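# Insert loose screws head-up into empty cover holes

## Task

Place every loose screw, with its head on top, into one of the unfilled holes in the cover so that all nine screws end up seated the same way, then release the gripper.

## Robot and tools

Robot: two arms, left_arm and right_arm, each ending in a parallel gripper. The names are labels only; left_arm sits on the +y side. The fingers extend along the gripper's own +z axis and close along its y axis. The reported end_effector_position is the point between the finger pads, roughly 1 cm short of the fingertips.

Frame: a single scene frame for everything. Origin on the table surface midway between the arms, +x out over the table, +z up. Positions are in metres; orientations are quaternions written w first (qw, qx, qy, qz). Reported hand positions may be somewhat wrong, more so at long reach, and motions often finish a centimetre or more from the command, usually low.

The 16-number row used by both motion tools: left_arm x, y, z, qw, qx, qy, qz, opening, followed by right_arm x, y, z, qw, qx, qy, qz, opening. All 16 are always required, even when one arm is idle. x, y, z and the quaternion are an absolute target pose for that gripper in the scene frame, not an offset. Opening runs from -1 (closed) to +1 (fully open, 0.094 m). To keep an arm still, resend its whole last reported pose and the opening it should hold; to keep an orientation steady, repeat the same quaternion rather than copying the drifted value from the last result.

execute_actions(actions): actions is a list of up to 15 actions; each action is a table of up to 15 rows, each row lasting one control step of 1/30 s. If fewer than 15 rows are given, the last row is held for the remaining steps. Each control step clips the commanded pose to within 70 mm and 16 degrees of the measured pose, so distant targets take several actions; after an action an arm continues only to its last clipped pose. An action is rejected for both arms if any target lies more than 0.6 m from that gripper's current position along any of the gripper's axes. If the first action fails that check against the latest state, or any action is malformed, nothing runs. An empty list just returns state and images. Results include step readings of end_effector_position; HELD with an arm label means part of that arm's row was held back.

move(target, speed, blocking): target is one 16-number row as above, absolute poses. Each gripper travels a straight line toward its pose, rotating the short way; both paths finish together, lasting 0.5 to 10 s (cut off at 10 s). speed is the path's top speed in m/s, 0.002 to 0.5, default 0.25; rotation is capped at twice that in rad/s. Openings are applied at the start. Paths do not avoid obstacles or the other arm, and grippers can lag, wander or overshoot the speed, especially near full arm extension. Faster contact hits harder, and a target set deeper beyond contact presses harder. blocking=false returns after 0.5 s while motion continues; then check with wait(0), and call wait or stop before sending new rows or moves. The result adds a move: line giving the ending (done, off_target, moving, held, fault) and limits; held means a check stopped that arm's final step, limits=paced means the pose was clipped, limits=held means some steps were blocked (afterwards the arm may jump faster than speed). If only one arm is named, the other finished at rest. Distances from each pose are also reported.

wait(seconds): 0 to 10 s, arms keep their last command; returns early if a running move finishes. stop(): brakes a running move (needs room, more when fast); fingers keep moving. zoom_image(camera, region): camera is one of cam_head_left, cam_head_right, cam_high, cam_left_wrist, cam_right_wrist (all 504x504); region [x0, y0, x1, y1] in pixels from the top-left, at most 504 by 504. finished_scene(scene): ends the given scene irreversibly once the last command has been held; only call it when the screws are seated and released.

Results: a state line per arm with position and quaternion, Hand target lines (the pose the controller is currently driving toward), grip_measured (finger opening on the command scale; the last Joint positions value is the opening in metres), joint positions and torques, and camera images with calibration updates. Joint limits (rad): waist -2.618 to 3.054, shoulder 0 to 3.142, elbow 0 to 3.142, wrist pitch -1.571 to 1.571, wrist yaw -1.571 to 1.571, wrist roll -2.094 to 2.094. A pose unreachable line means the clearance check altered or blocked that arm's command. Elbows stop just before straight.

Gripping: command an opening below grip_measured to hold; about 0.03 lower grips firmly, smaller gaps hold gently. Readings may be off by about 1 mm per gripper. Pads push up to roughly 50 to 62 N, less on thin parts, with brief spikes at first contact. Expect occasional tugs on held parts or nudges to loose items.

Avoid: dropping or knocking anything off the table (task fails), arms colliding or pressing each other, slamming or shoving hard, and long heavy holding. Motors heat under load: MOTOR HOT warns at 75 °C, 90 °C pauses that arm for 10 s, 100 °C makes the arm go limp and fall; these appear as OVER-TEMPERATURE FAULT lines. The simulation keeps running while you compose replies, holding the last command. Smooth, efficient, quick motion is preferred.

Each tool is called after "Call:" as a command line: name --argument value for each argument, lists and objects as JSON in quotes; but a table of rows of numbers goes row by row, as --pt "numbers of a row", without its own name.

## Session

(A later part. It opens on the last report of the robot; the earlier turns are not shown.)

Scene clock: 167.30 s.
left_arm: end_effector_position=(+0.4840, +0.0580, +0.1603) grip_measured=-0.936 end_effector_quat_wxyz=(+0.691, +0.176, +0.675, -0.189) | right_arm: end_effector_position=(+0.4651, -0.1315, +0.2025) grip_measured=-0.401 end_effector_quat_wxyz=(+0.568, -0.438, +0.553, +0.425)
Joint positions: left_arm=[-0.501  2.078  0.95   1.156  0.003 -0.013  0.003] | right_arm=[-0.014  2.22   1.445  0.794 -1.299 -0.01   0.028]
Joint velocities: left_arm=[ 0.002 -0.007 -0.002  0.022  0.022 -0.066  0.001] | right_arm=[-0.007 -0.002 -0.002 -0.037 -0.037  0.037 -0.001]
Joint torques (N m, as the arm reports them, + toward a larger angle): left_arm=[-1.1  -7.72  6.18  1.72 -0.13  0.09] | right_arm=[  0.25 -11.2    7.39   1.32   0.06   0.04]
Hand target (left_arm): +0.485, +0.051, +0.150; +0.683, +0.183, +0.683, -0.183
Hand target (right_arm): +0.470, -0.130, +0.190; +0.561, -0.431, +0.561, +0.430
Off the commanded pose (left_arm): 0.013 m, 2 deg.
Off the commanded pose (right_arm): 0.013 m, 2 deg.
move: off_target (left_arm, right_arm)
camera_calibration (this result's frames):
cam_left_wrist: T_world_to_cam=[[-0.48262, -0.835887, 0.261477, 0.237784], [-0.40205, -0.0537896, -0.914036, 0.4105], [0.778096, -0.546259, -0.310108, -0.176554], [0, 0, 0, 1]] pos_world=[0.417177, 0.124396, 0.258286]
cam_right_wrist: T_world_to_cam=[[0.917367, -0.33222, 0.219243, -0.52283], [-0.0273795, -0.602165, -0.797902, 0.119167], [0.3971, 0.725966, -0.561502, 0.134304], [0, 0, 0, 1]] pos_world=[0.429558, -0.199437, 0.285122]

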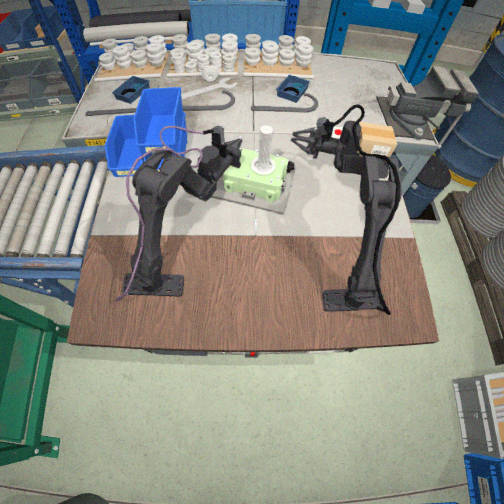

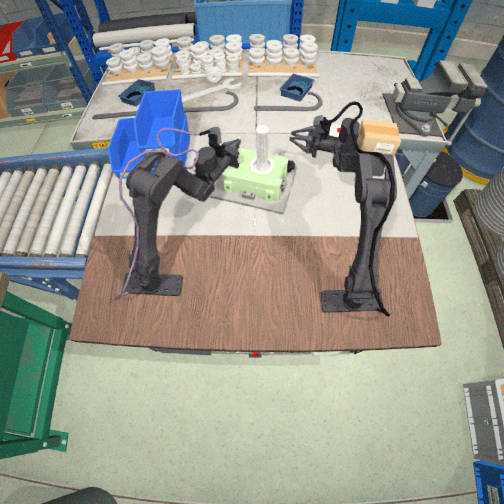

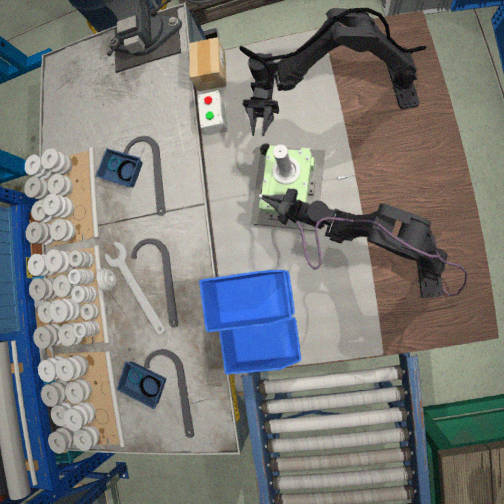

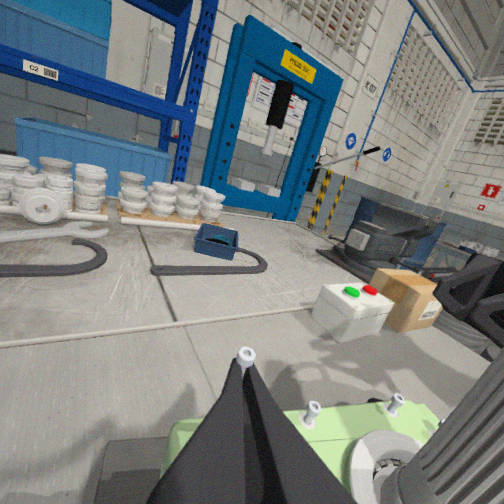

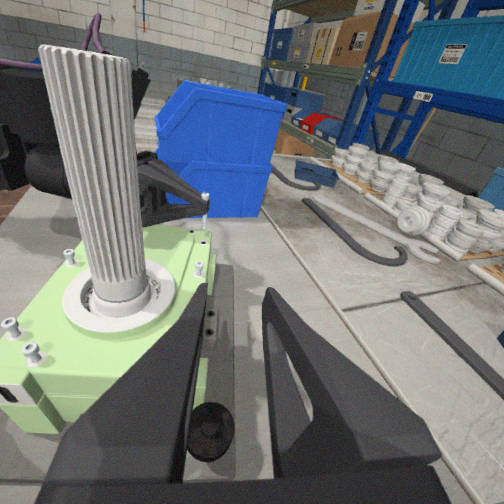

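Aligned; descend.

Call:
move --target '[0.482,0.057,0.128,0.683,0.183,0.683,-0.183,-1,0.465,-0.1315,0.2025,0.568,-0.438,0.553,0.425,-0.4]' --speed 0.03

Call:
zoom_image --camera "cam_right_wrist" --region '[130,160,290,280]'

Scene clock: 177.07 s.
left_arm: end_effector_position=(+0.4844, +0.0578, +0.1623) grip_measured=-0.936 end_effector_quat_wxyz=(+0.711, +0.170, +0.653, -0.195) | right_arm: end_effector_position=(+0.4652, -0.1315, +0.2029) grip_measured=-0.401 end_effector_quat_wxyz=(+0.568, -0.438, +0.552, +0.424)
Joint positions: left_arm=[-0.501  2.124  0.95   1.263  0.003 -0.013  0.003] | right_arm=[-0.014  2.22   1.445  0.798 -1.299 -0.008  0.028]
Joint velocities: left_arm=[ 0.002  0.002 -0.012  0.037  0.081  0.022  0.   ] | right_arm=[-0.007 -0.002 -0.012 -0.037 -0.022 -0.066 -0.   ]
Joint torques (N m, as the arm reports them, + toward a larger angle): left_arm=[-0.32 -7.43  2.92  1.55 -0.03  0.1 ] | right_arm=[  0.04 -13.91   6.39   1.37   0.01  -0.01]
Hand target (left_arm): +0.481, +0.058, +0.129; +0.683, +0.183, +0.683, -0.183
Hand target (right_arm): +0.465, -0.132, +0.202; +0.568, -0.438, +0.553, +0.425
Off the commanded pose (left_arm): 0.034 m, 5 deg.
Off the commanded pose (right_arm): 0.000 m, 0 deg.
move: off_target (left_arm)
camera_calibration (this result's frames):
cam_left_wrist: T_world_to_cam=[[-0.496485, -0.828085, 0.260341, 0.243722], [-0.352932, -0.0814384, -0.932098, 0.393168], [0.793059, -0.554655, -0.251824, -0.192576], [0, 0, 0, 1]] pos_world=[0.41249, 0.127029, 0.254525]
cam_right_wrist: T_world_to_cam=[[0.91681, -0.332681, 0.220868, -0.523119], [-0.0260303, -0.601718, -0.798285, 0.119028], [0.398474, 0.726126, -0.560321, 0.13369], [0, 0, 0, 1]] pos_world=[0.429427, -0.199487, 0.285467]

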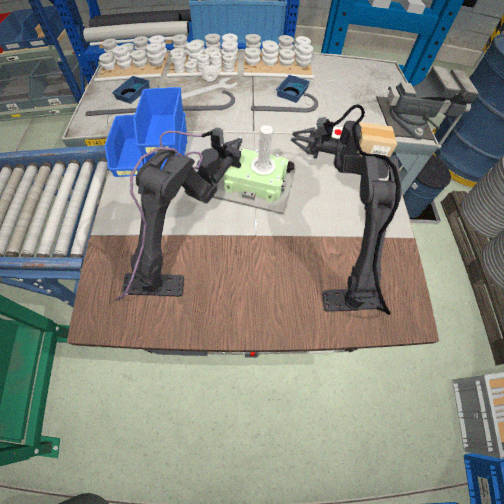

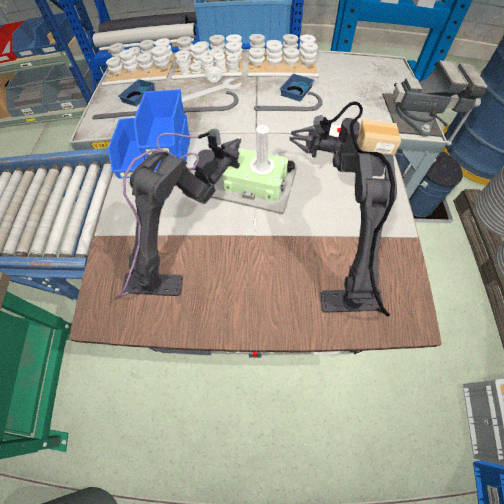

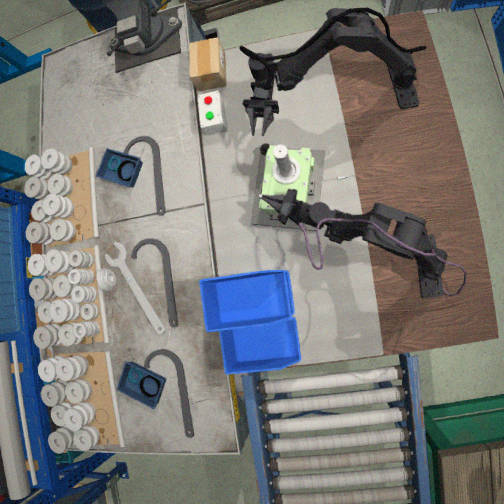

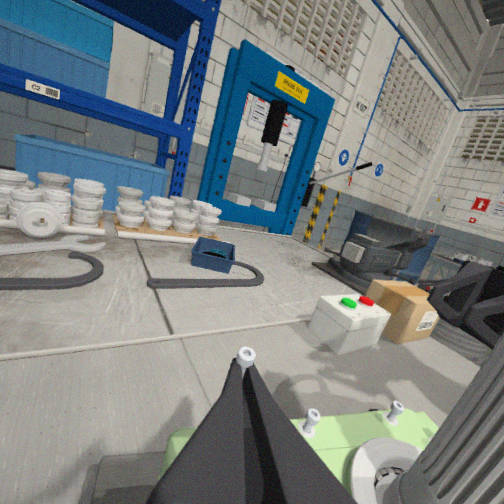

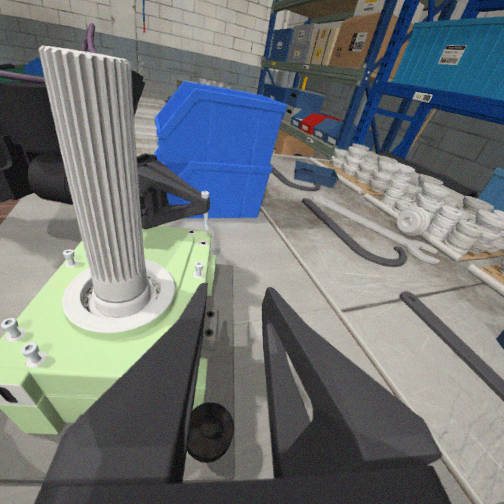

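Region (130, 160, 290, 280) of cam_right_wrist's 504x504 image, scaled by 3.150, with more detail than that image has; it fills the top 378 rows of this view, and the rest is white.

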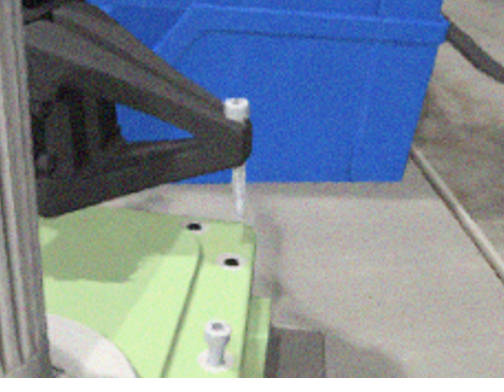

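Call:
move --target '[0.48,0.07,0.19,0.683,0.183,0.683,-0.183,-1,0.465,-0.1315,0.2025,0.568,-0.438,0.553,0.425,-0.4]' --speed 0.05

Call:
move --target '[0.492,0.064,0.165,0.561,0.43,0.561,-0.43,-1,0.465,-0.1315,0.2025,0.568,-0.438,0.553,0.425,-0.4]' --speed 0.15

Call:
zoom_image --camera "cam_right_wrist" --region '[130,160,290,280]'

Scene clock: 178.73 s.
left_arm: end_effector_position=(+0.4814, +0.0648, +0.1867) grip_measured=-0.936 end_effector_quat_wxyz=(+0.683, +0.178, +0.683, -0.187) | right_arm: end_effector_position=(+0.4652, -0.1315, +0.2030) grip_measured=-0.401 end_effector_quat_wxyz=(+0.569, -0.439, +0.552, +0.424)
Joint positions: left_arm=[-0.488  1.966  0.95   1.021  0.016 -0.013  0.003] | right_arm=[-0.014  2.22   1.445  0.799 -1.299 -0.008  0.028]
Joint velocities: left_arm=[ 0.007 -0.007 -0.012  0.022  0.051 -0.081  0.   ] | right_arm=[-0.017 -0.012 -0.007 -0.051 -0.007  0.022  0.   ]
Joint torques (N m, as the arm reports them, + toward a larger angle): left_arm=[  0.98 -10.53   4.22   1.87   0.14   0.09] | right_arm=[  0.05 -13.91   6.41   1.36   0.    -0.01]
Hand target (left_arm): +0.480, +0.070, +0.190; +0.683, +0.183, +0.683, -0.183
Hand target (right_arm): +0.465, -0.131, +0.203; +0.568, -0.438, +0.553, +0.425
Off the commanded pose (left_arm): 0.006 m, 1 deg.
Off the commanded pose (right_arm): 0.001 m, 0 deg.
move: done
camera_calibration (this result's frames):
cam_left_wrist: T_world_to_cam=[[-0.477798, -0.838773, 0.261091, 0.233257], [-0.419961, -0.0429544, -0.906525, 0.440408], [0.771584, -0.542784, -0.331729, -0.155635], [0, 0, 0, 1]] pos_world=[0.41649, 0.130091, 0.286711]
cam_right_wrist: T_world_to_cam=[[0.916641, -0.332683, 0.221563, -0.5232], [-0.0254213, -0.601709, -0.798311, 0.118823], [0.398901, 0.726132, -0.560009, 0.13348], [0, 0, 0, 1]] pos_world=[0.429362, -0.199488, 0.28553]

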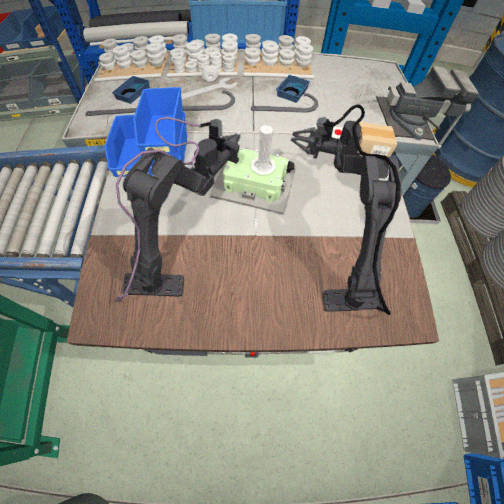

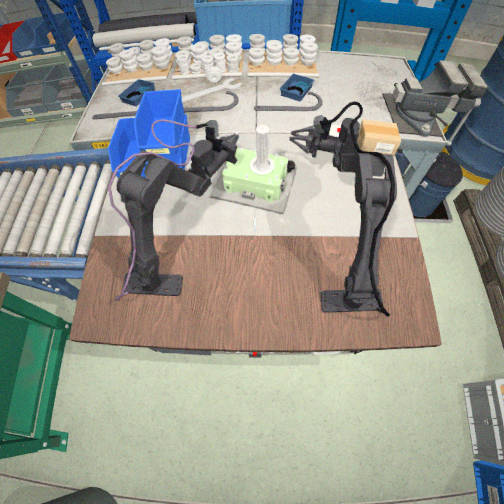

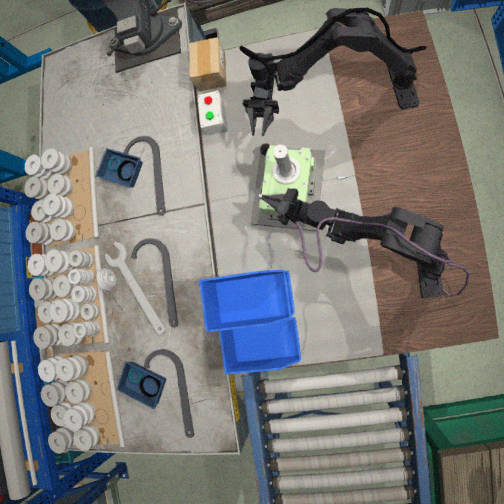

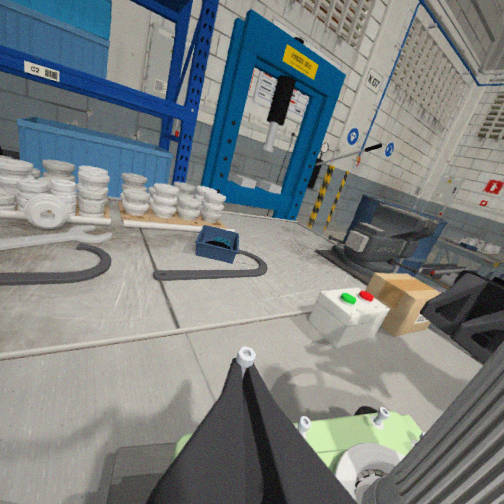

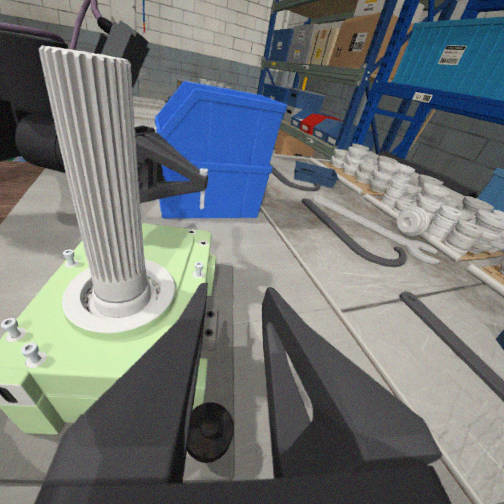

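Scene clock: 181.87 s.
left_arm: end_effector_position=(+0.4876, +0.0597, +0.1618) grip_measured=-0.936 end_effector_quat_wxyz=(+0.559, +0.425, +0.566, -0.433) | right_arm: end_effector_position=(+0.4652, -0.1315, +0.2031) grip_measured=-0.401 end_effector_quat_wxyz=(+0.569, -0.439, +0.552, +0.424)
Joint positions: left_arm=[-0.211  2.253  1.32   0.93   1.073 -0.013  0.003] | right_arm=[-0.014  2.22   1.445  0.799 -1.299 -0.008  0.028]
Joint velocities: left_arm=[ 0.002 -0.002  0.007 -0.066  0.095  0.051 -0.   ] | right_arm=[ 0.002  0.002 -0.002  0.007 -0.022  0.066  0.001]
Joint torques (N m, as the arm reports them, + toward a larger angle): left_arm=[  0.84 -10.36   7.26   1.46   0.13   0.08] | right_arm=[  0.05 -13.92   6.44   1.36   0.     0.  ]
Hand target (left_arm): +0.492, +0.063, +0.165; +0.562, +0.430, +0.561, -0.430
Hand target (right_arm): +0.465, -0.131, +0.203; +0.568, -0.438, +0.553, +0.425
Off the commanded pose (left_arm): 0.007 m, 1 deg.
Off the commanded pose (right_arm): 0.001 m, 0 deg.
move: done
camera_calibration (this result's frames):
cam_left_wrist: T_world_to_cam=[[-0.928448, -0.261456, 0.263867, 0.423238], [-0.332697, 0.269342, -0.903752, 0.358589], [0.165221, -0.926874, -0.337056, 0.148026], [0, 0, 0, 1]] pos_world=[0.487798, 0.151277, 0.26229]
cam_right_wrist: T_world_to_cam=[[0.916472, -0.332686, 0.222259, -0.523281], [-0.0248123, -0.601701, -0.798336, 0.118618], [0.399328, 0.726138, -0.559697, 0.133271], [0, 0, 0, 1]] pos_world=[0.429297, -0.199489, 0.285592]

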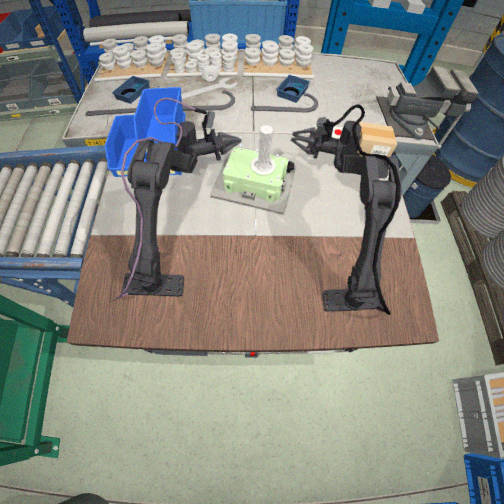

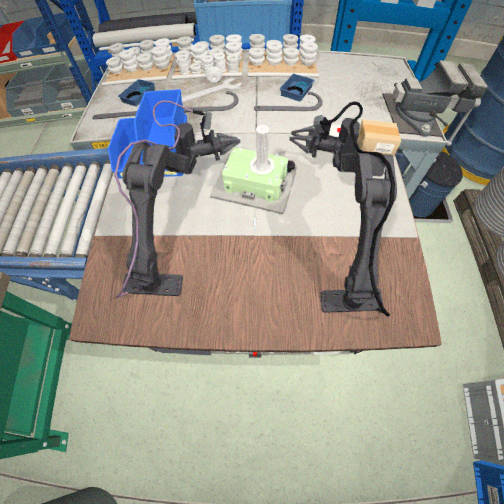

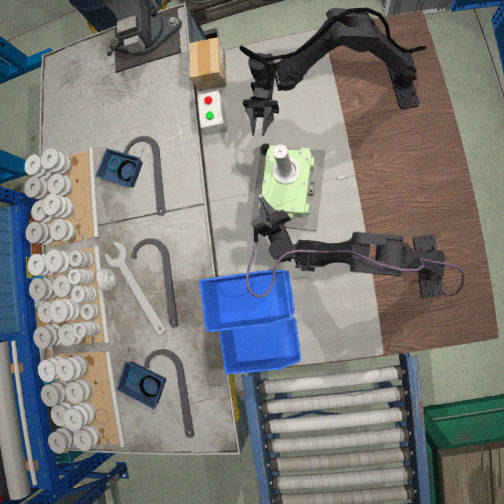

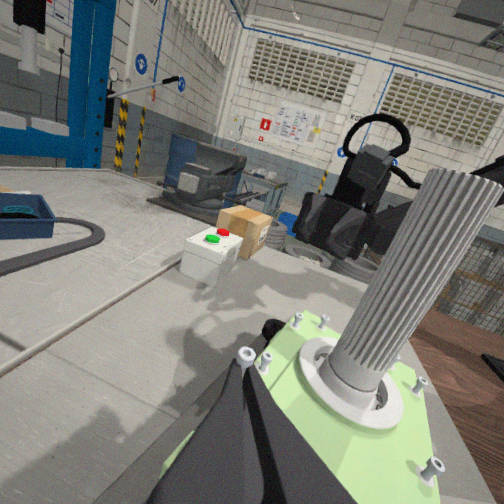

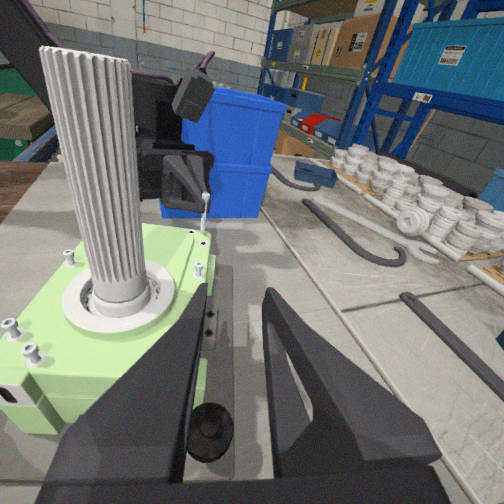

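Region (130, 160, 290, 280) of cam_right_wrist's 504x504 image, scaled by 3.150, with more detail than that image has; it fills the top 378 rows of this view, and the rest is white.

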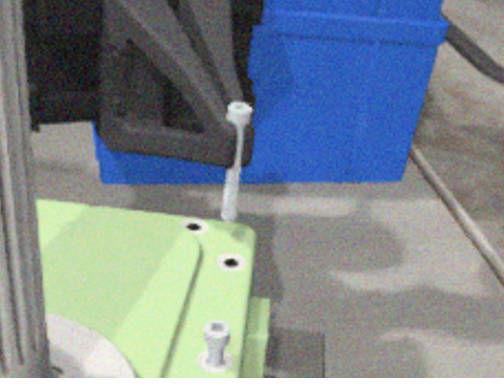

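Call:
move --target '[0.491,0.06,0.138,0.561,0.43,0.561,-0.43,-1,0.465,-0.1315,0.2025,0.568,-0.438,0.553,0.425,-0.4]' --speed 0.03

Call:
zoom_image --camera "cam_right_wrist" --region '[130,160,290,280]'

Scene clock: 183.03 s.
left_arm: end_effector_position=(+0.4888, +0.0592, +0.1437) grip_measured=-0.936 end_effector_quat_wxyz=(+0.562, +0.427, +0.561, -0.432) | right_arm: end_effector_position=(+0.4652, -0.1315, +0.2031) grip_measured=-0.401 end_effector_quat_wxyz=(+0.569, -0.439, +0.552, +0.424)
Joint positions: left_arm=[-0.211  2.308  1.32   0.998  1.076 -0.013  0.003] | right_arm=[-0.014  2.22   1.445  0.8   -1.299 -0.008  0.028]
Joint velocities: left_arm=[ 0.007  0.007 -0.012  0.095 -0.051 -0.007 -0.001] | right_arm=[ 0.017  0.007 -0.032  0.007  0.051  0.022  0.   ]
Joint torques (N m, as the arm reports them, + toward a larger angle): left_arm=[  0.29 -10.     5.74   1.52   0.05   0.08] | right_arm=[  0.04 -13.9    6.42   1.35   0.01   0.  ]
Hand target (left_arm): +0.491, +0.060, +0.138; +0.561, +0.430, +0.561, -0.430
Hand target (right_arm): +0.465, -0.131, +0.203; +0.568, -0.438, +0.553, +0.425
Off the commanded pose (left_arm): 0.006 m, 0 deg.
Off the commanded pose (right_arm): 0.001 m, 0 deg.
move: done
camera_calibration (this result's frames):
cam_left_wrist: T_world_to_cam=[[-0.932508, -0.257523, 0.253199, 0.432265], [-0.320664, 0.267876, -0.908524, 0.337738], [0.16614, -0.928399, -0.332375, 0.140169], [0, 0, 0, 1]] pos_world=[0.488104, 0.150979, 0.243982]
cam_right_wrist: T_world_to_cam=[[0.916387, -0.332687, 0.222607, -0.523322], [-0.0245078, -0.601697, -0.798349, 0.118515], [0.399542, 0.726141, -0.559541, 0.133166], [0, 0, 0, 1]] pos_world=[0.429265, -0.199489, 0.285623]

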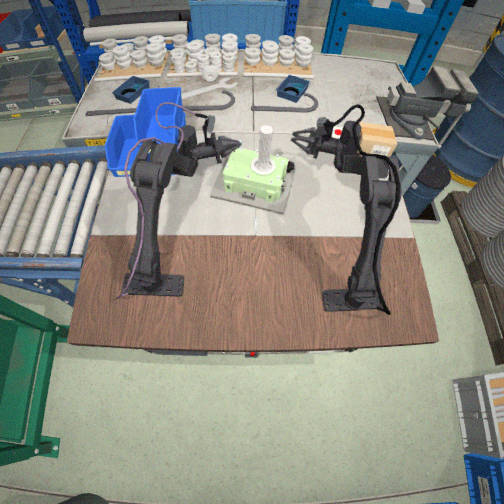

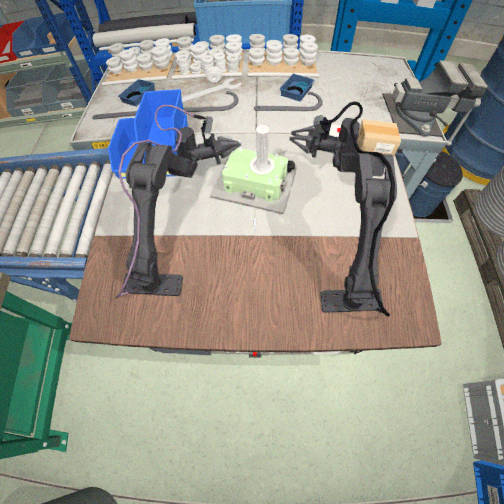

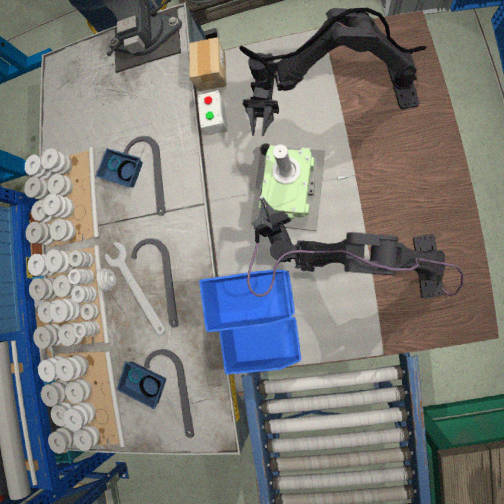

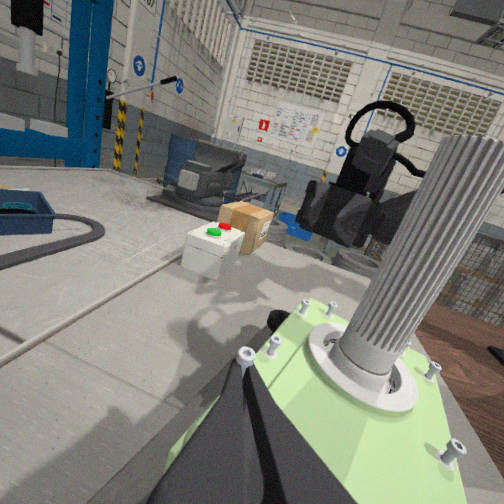

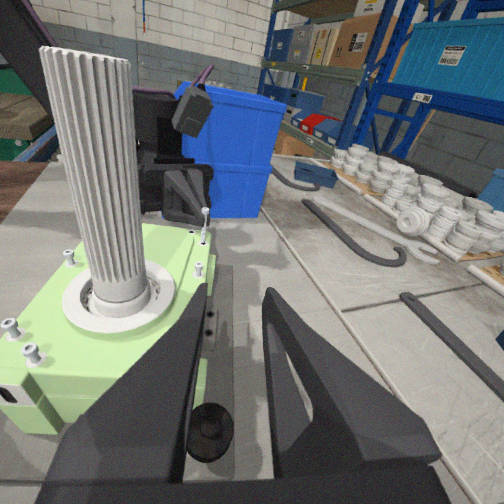

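Region (130, 160, 290, 280) of cam_right_wrist's 504x504 image, scaled by 3.150, with more detail than that image has; it fills the top 378 rows of this view, and the rest is white.

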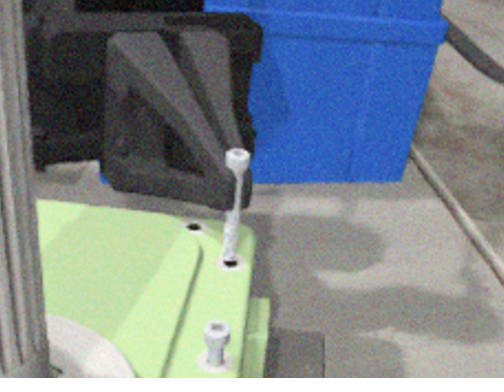

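Right at the hole. Continue down with looser grip.

Call:
move --target '[0.491,0.06,0.122,0.561,0.43,0.561,-0.43,-0.84,0.465,-0.1315,0.2025,0.568,-0.438,0.553,0.425,-0.4]' --speed 0.02

Call:
zoom_image --camera "cam_right_wrist" --region '[130,160,290,280]'

Scene clock: 184.47 s.
left_arm: end_effector_position=(+0.4887, +0.0589, +0.1373) grip_measured=-0.842 end_effector_quat_wxyz=(+0.572, +0.433, +0.550, -0.428) | right_arm: end_effector_position=(+0.4652, -0.1315, +0.2032) grip_measured=-0.401 end_effector_quat_wxyz=(+0.569, -0.439, +0.551, +0.424)
Joint positions: left_arm=[-0.211  2.34   1.32   1.063  1.08  -0.013  0.007] | right_arm=[-0.014  2.22   1.445  0.8   -1.299 -0.008  0.028]
Joint velocities: left_arm=[ 0.007  0.012  0.012  0.066 -0.066 -0.037 -0.001] | right_arm=[-0.002  0.002  0.017  0.007 -0.051 -0.037  0.001]
Joint torques (N m, as the arm reports them, + toward a larger angle): left_arm=[ 0.28 -9.34  5.27  1.33 -0.01  0.08] | right_arm=[  0.04 -13.91   6.42   1.34   0.    -0.01]
Hand target (left_arm): +0.491, +0.060, +0.122; +0.561, +0.430, +0.561, -0.430
Hand target (right_arm): +0.465, -0.131, +0.203; +0.568, -0.438, +0.553, +0.425
Off the commanded pose (left_arm): 0.016 m, 2 deg.
Off the commanded pose (right_arm): 0.001 m, 0 deg.
move: off_target (left_arm)
camera_calibration (this result's frames):
cam_left_wrist: T_world_to_cam=[[-0.94103, -0.252542, 0.225135, 0.441401], [-0.290523, 0.262174, -0.920251, 0.319139], [0.173377, -0.93139, -0.320083, 0.132771], [0, 0, 0, 1]] pos_world=[0.485069, 0.151464, 0.23681]
cam_right_wrist: T_world_to_cam=[[0.916302, -0.332688, 0.222955, -0.523362], [-0.0242033, -0.601692, -0.798361, 0.118412], [0.399755, 0.726144, -0.559384, 0.133061], [0, 0, 0, 1]] pos_world=[0.429232, -0.19949, 0.285654]

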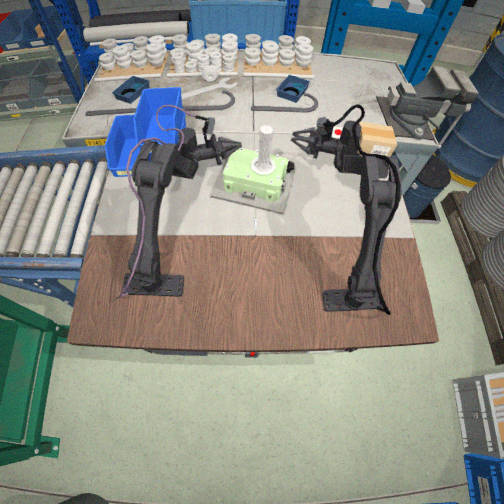

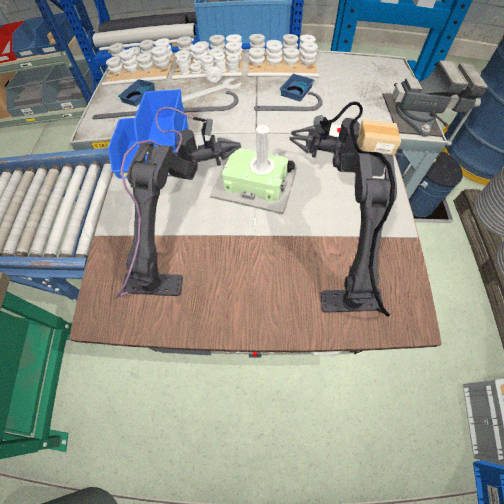

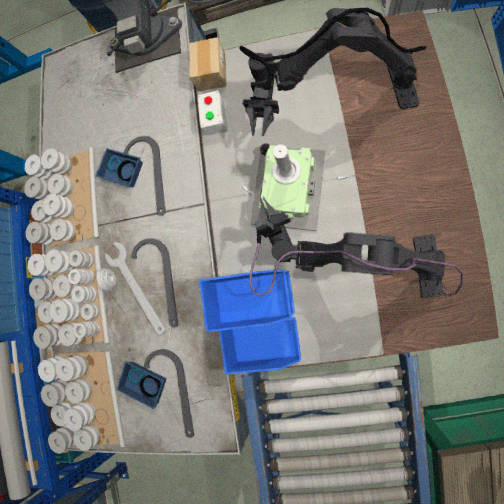

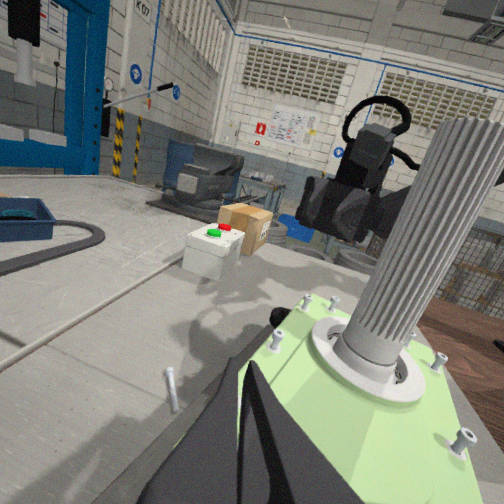

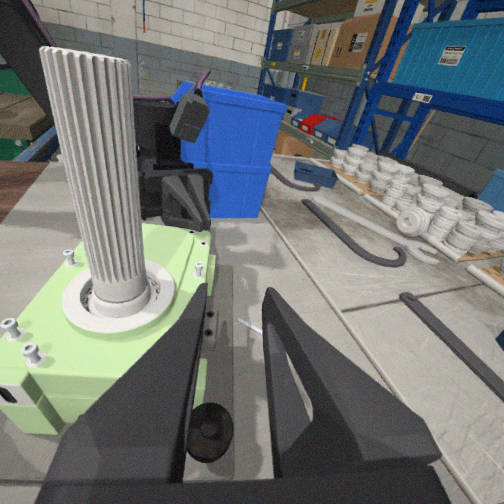

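Region (130, 160, 290, 280) of cam_right_wrist's 504x504 image, scaled by 3.150, with more detail than that image has; it fills the top 378 rows of this view, and the rest is white.

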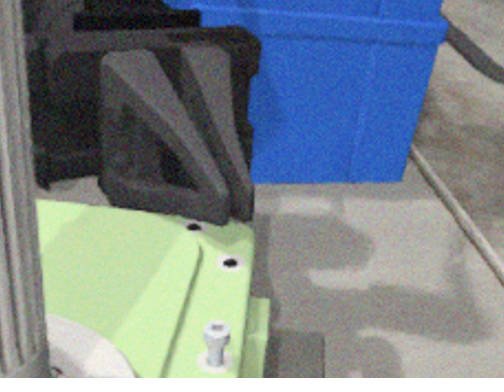

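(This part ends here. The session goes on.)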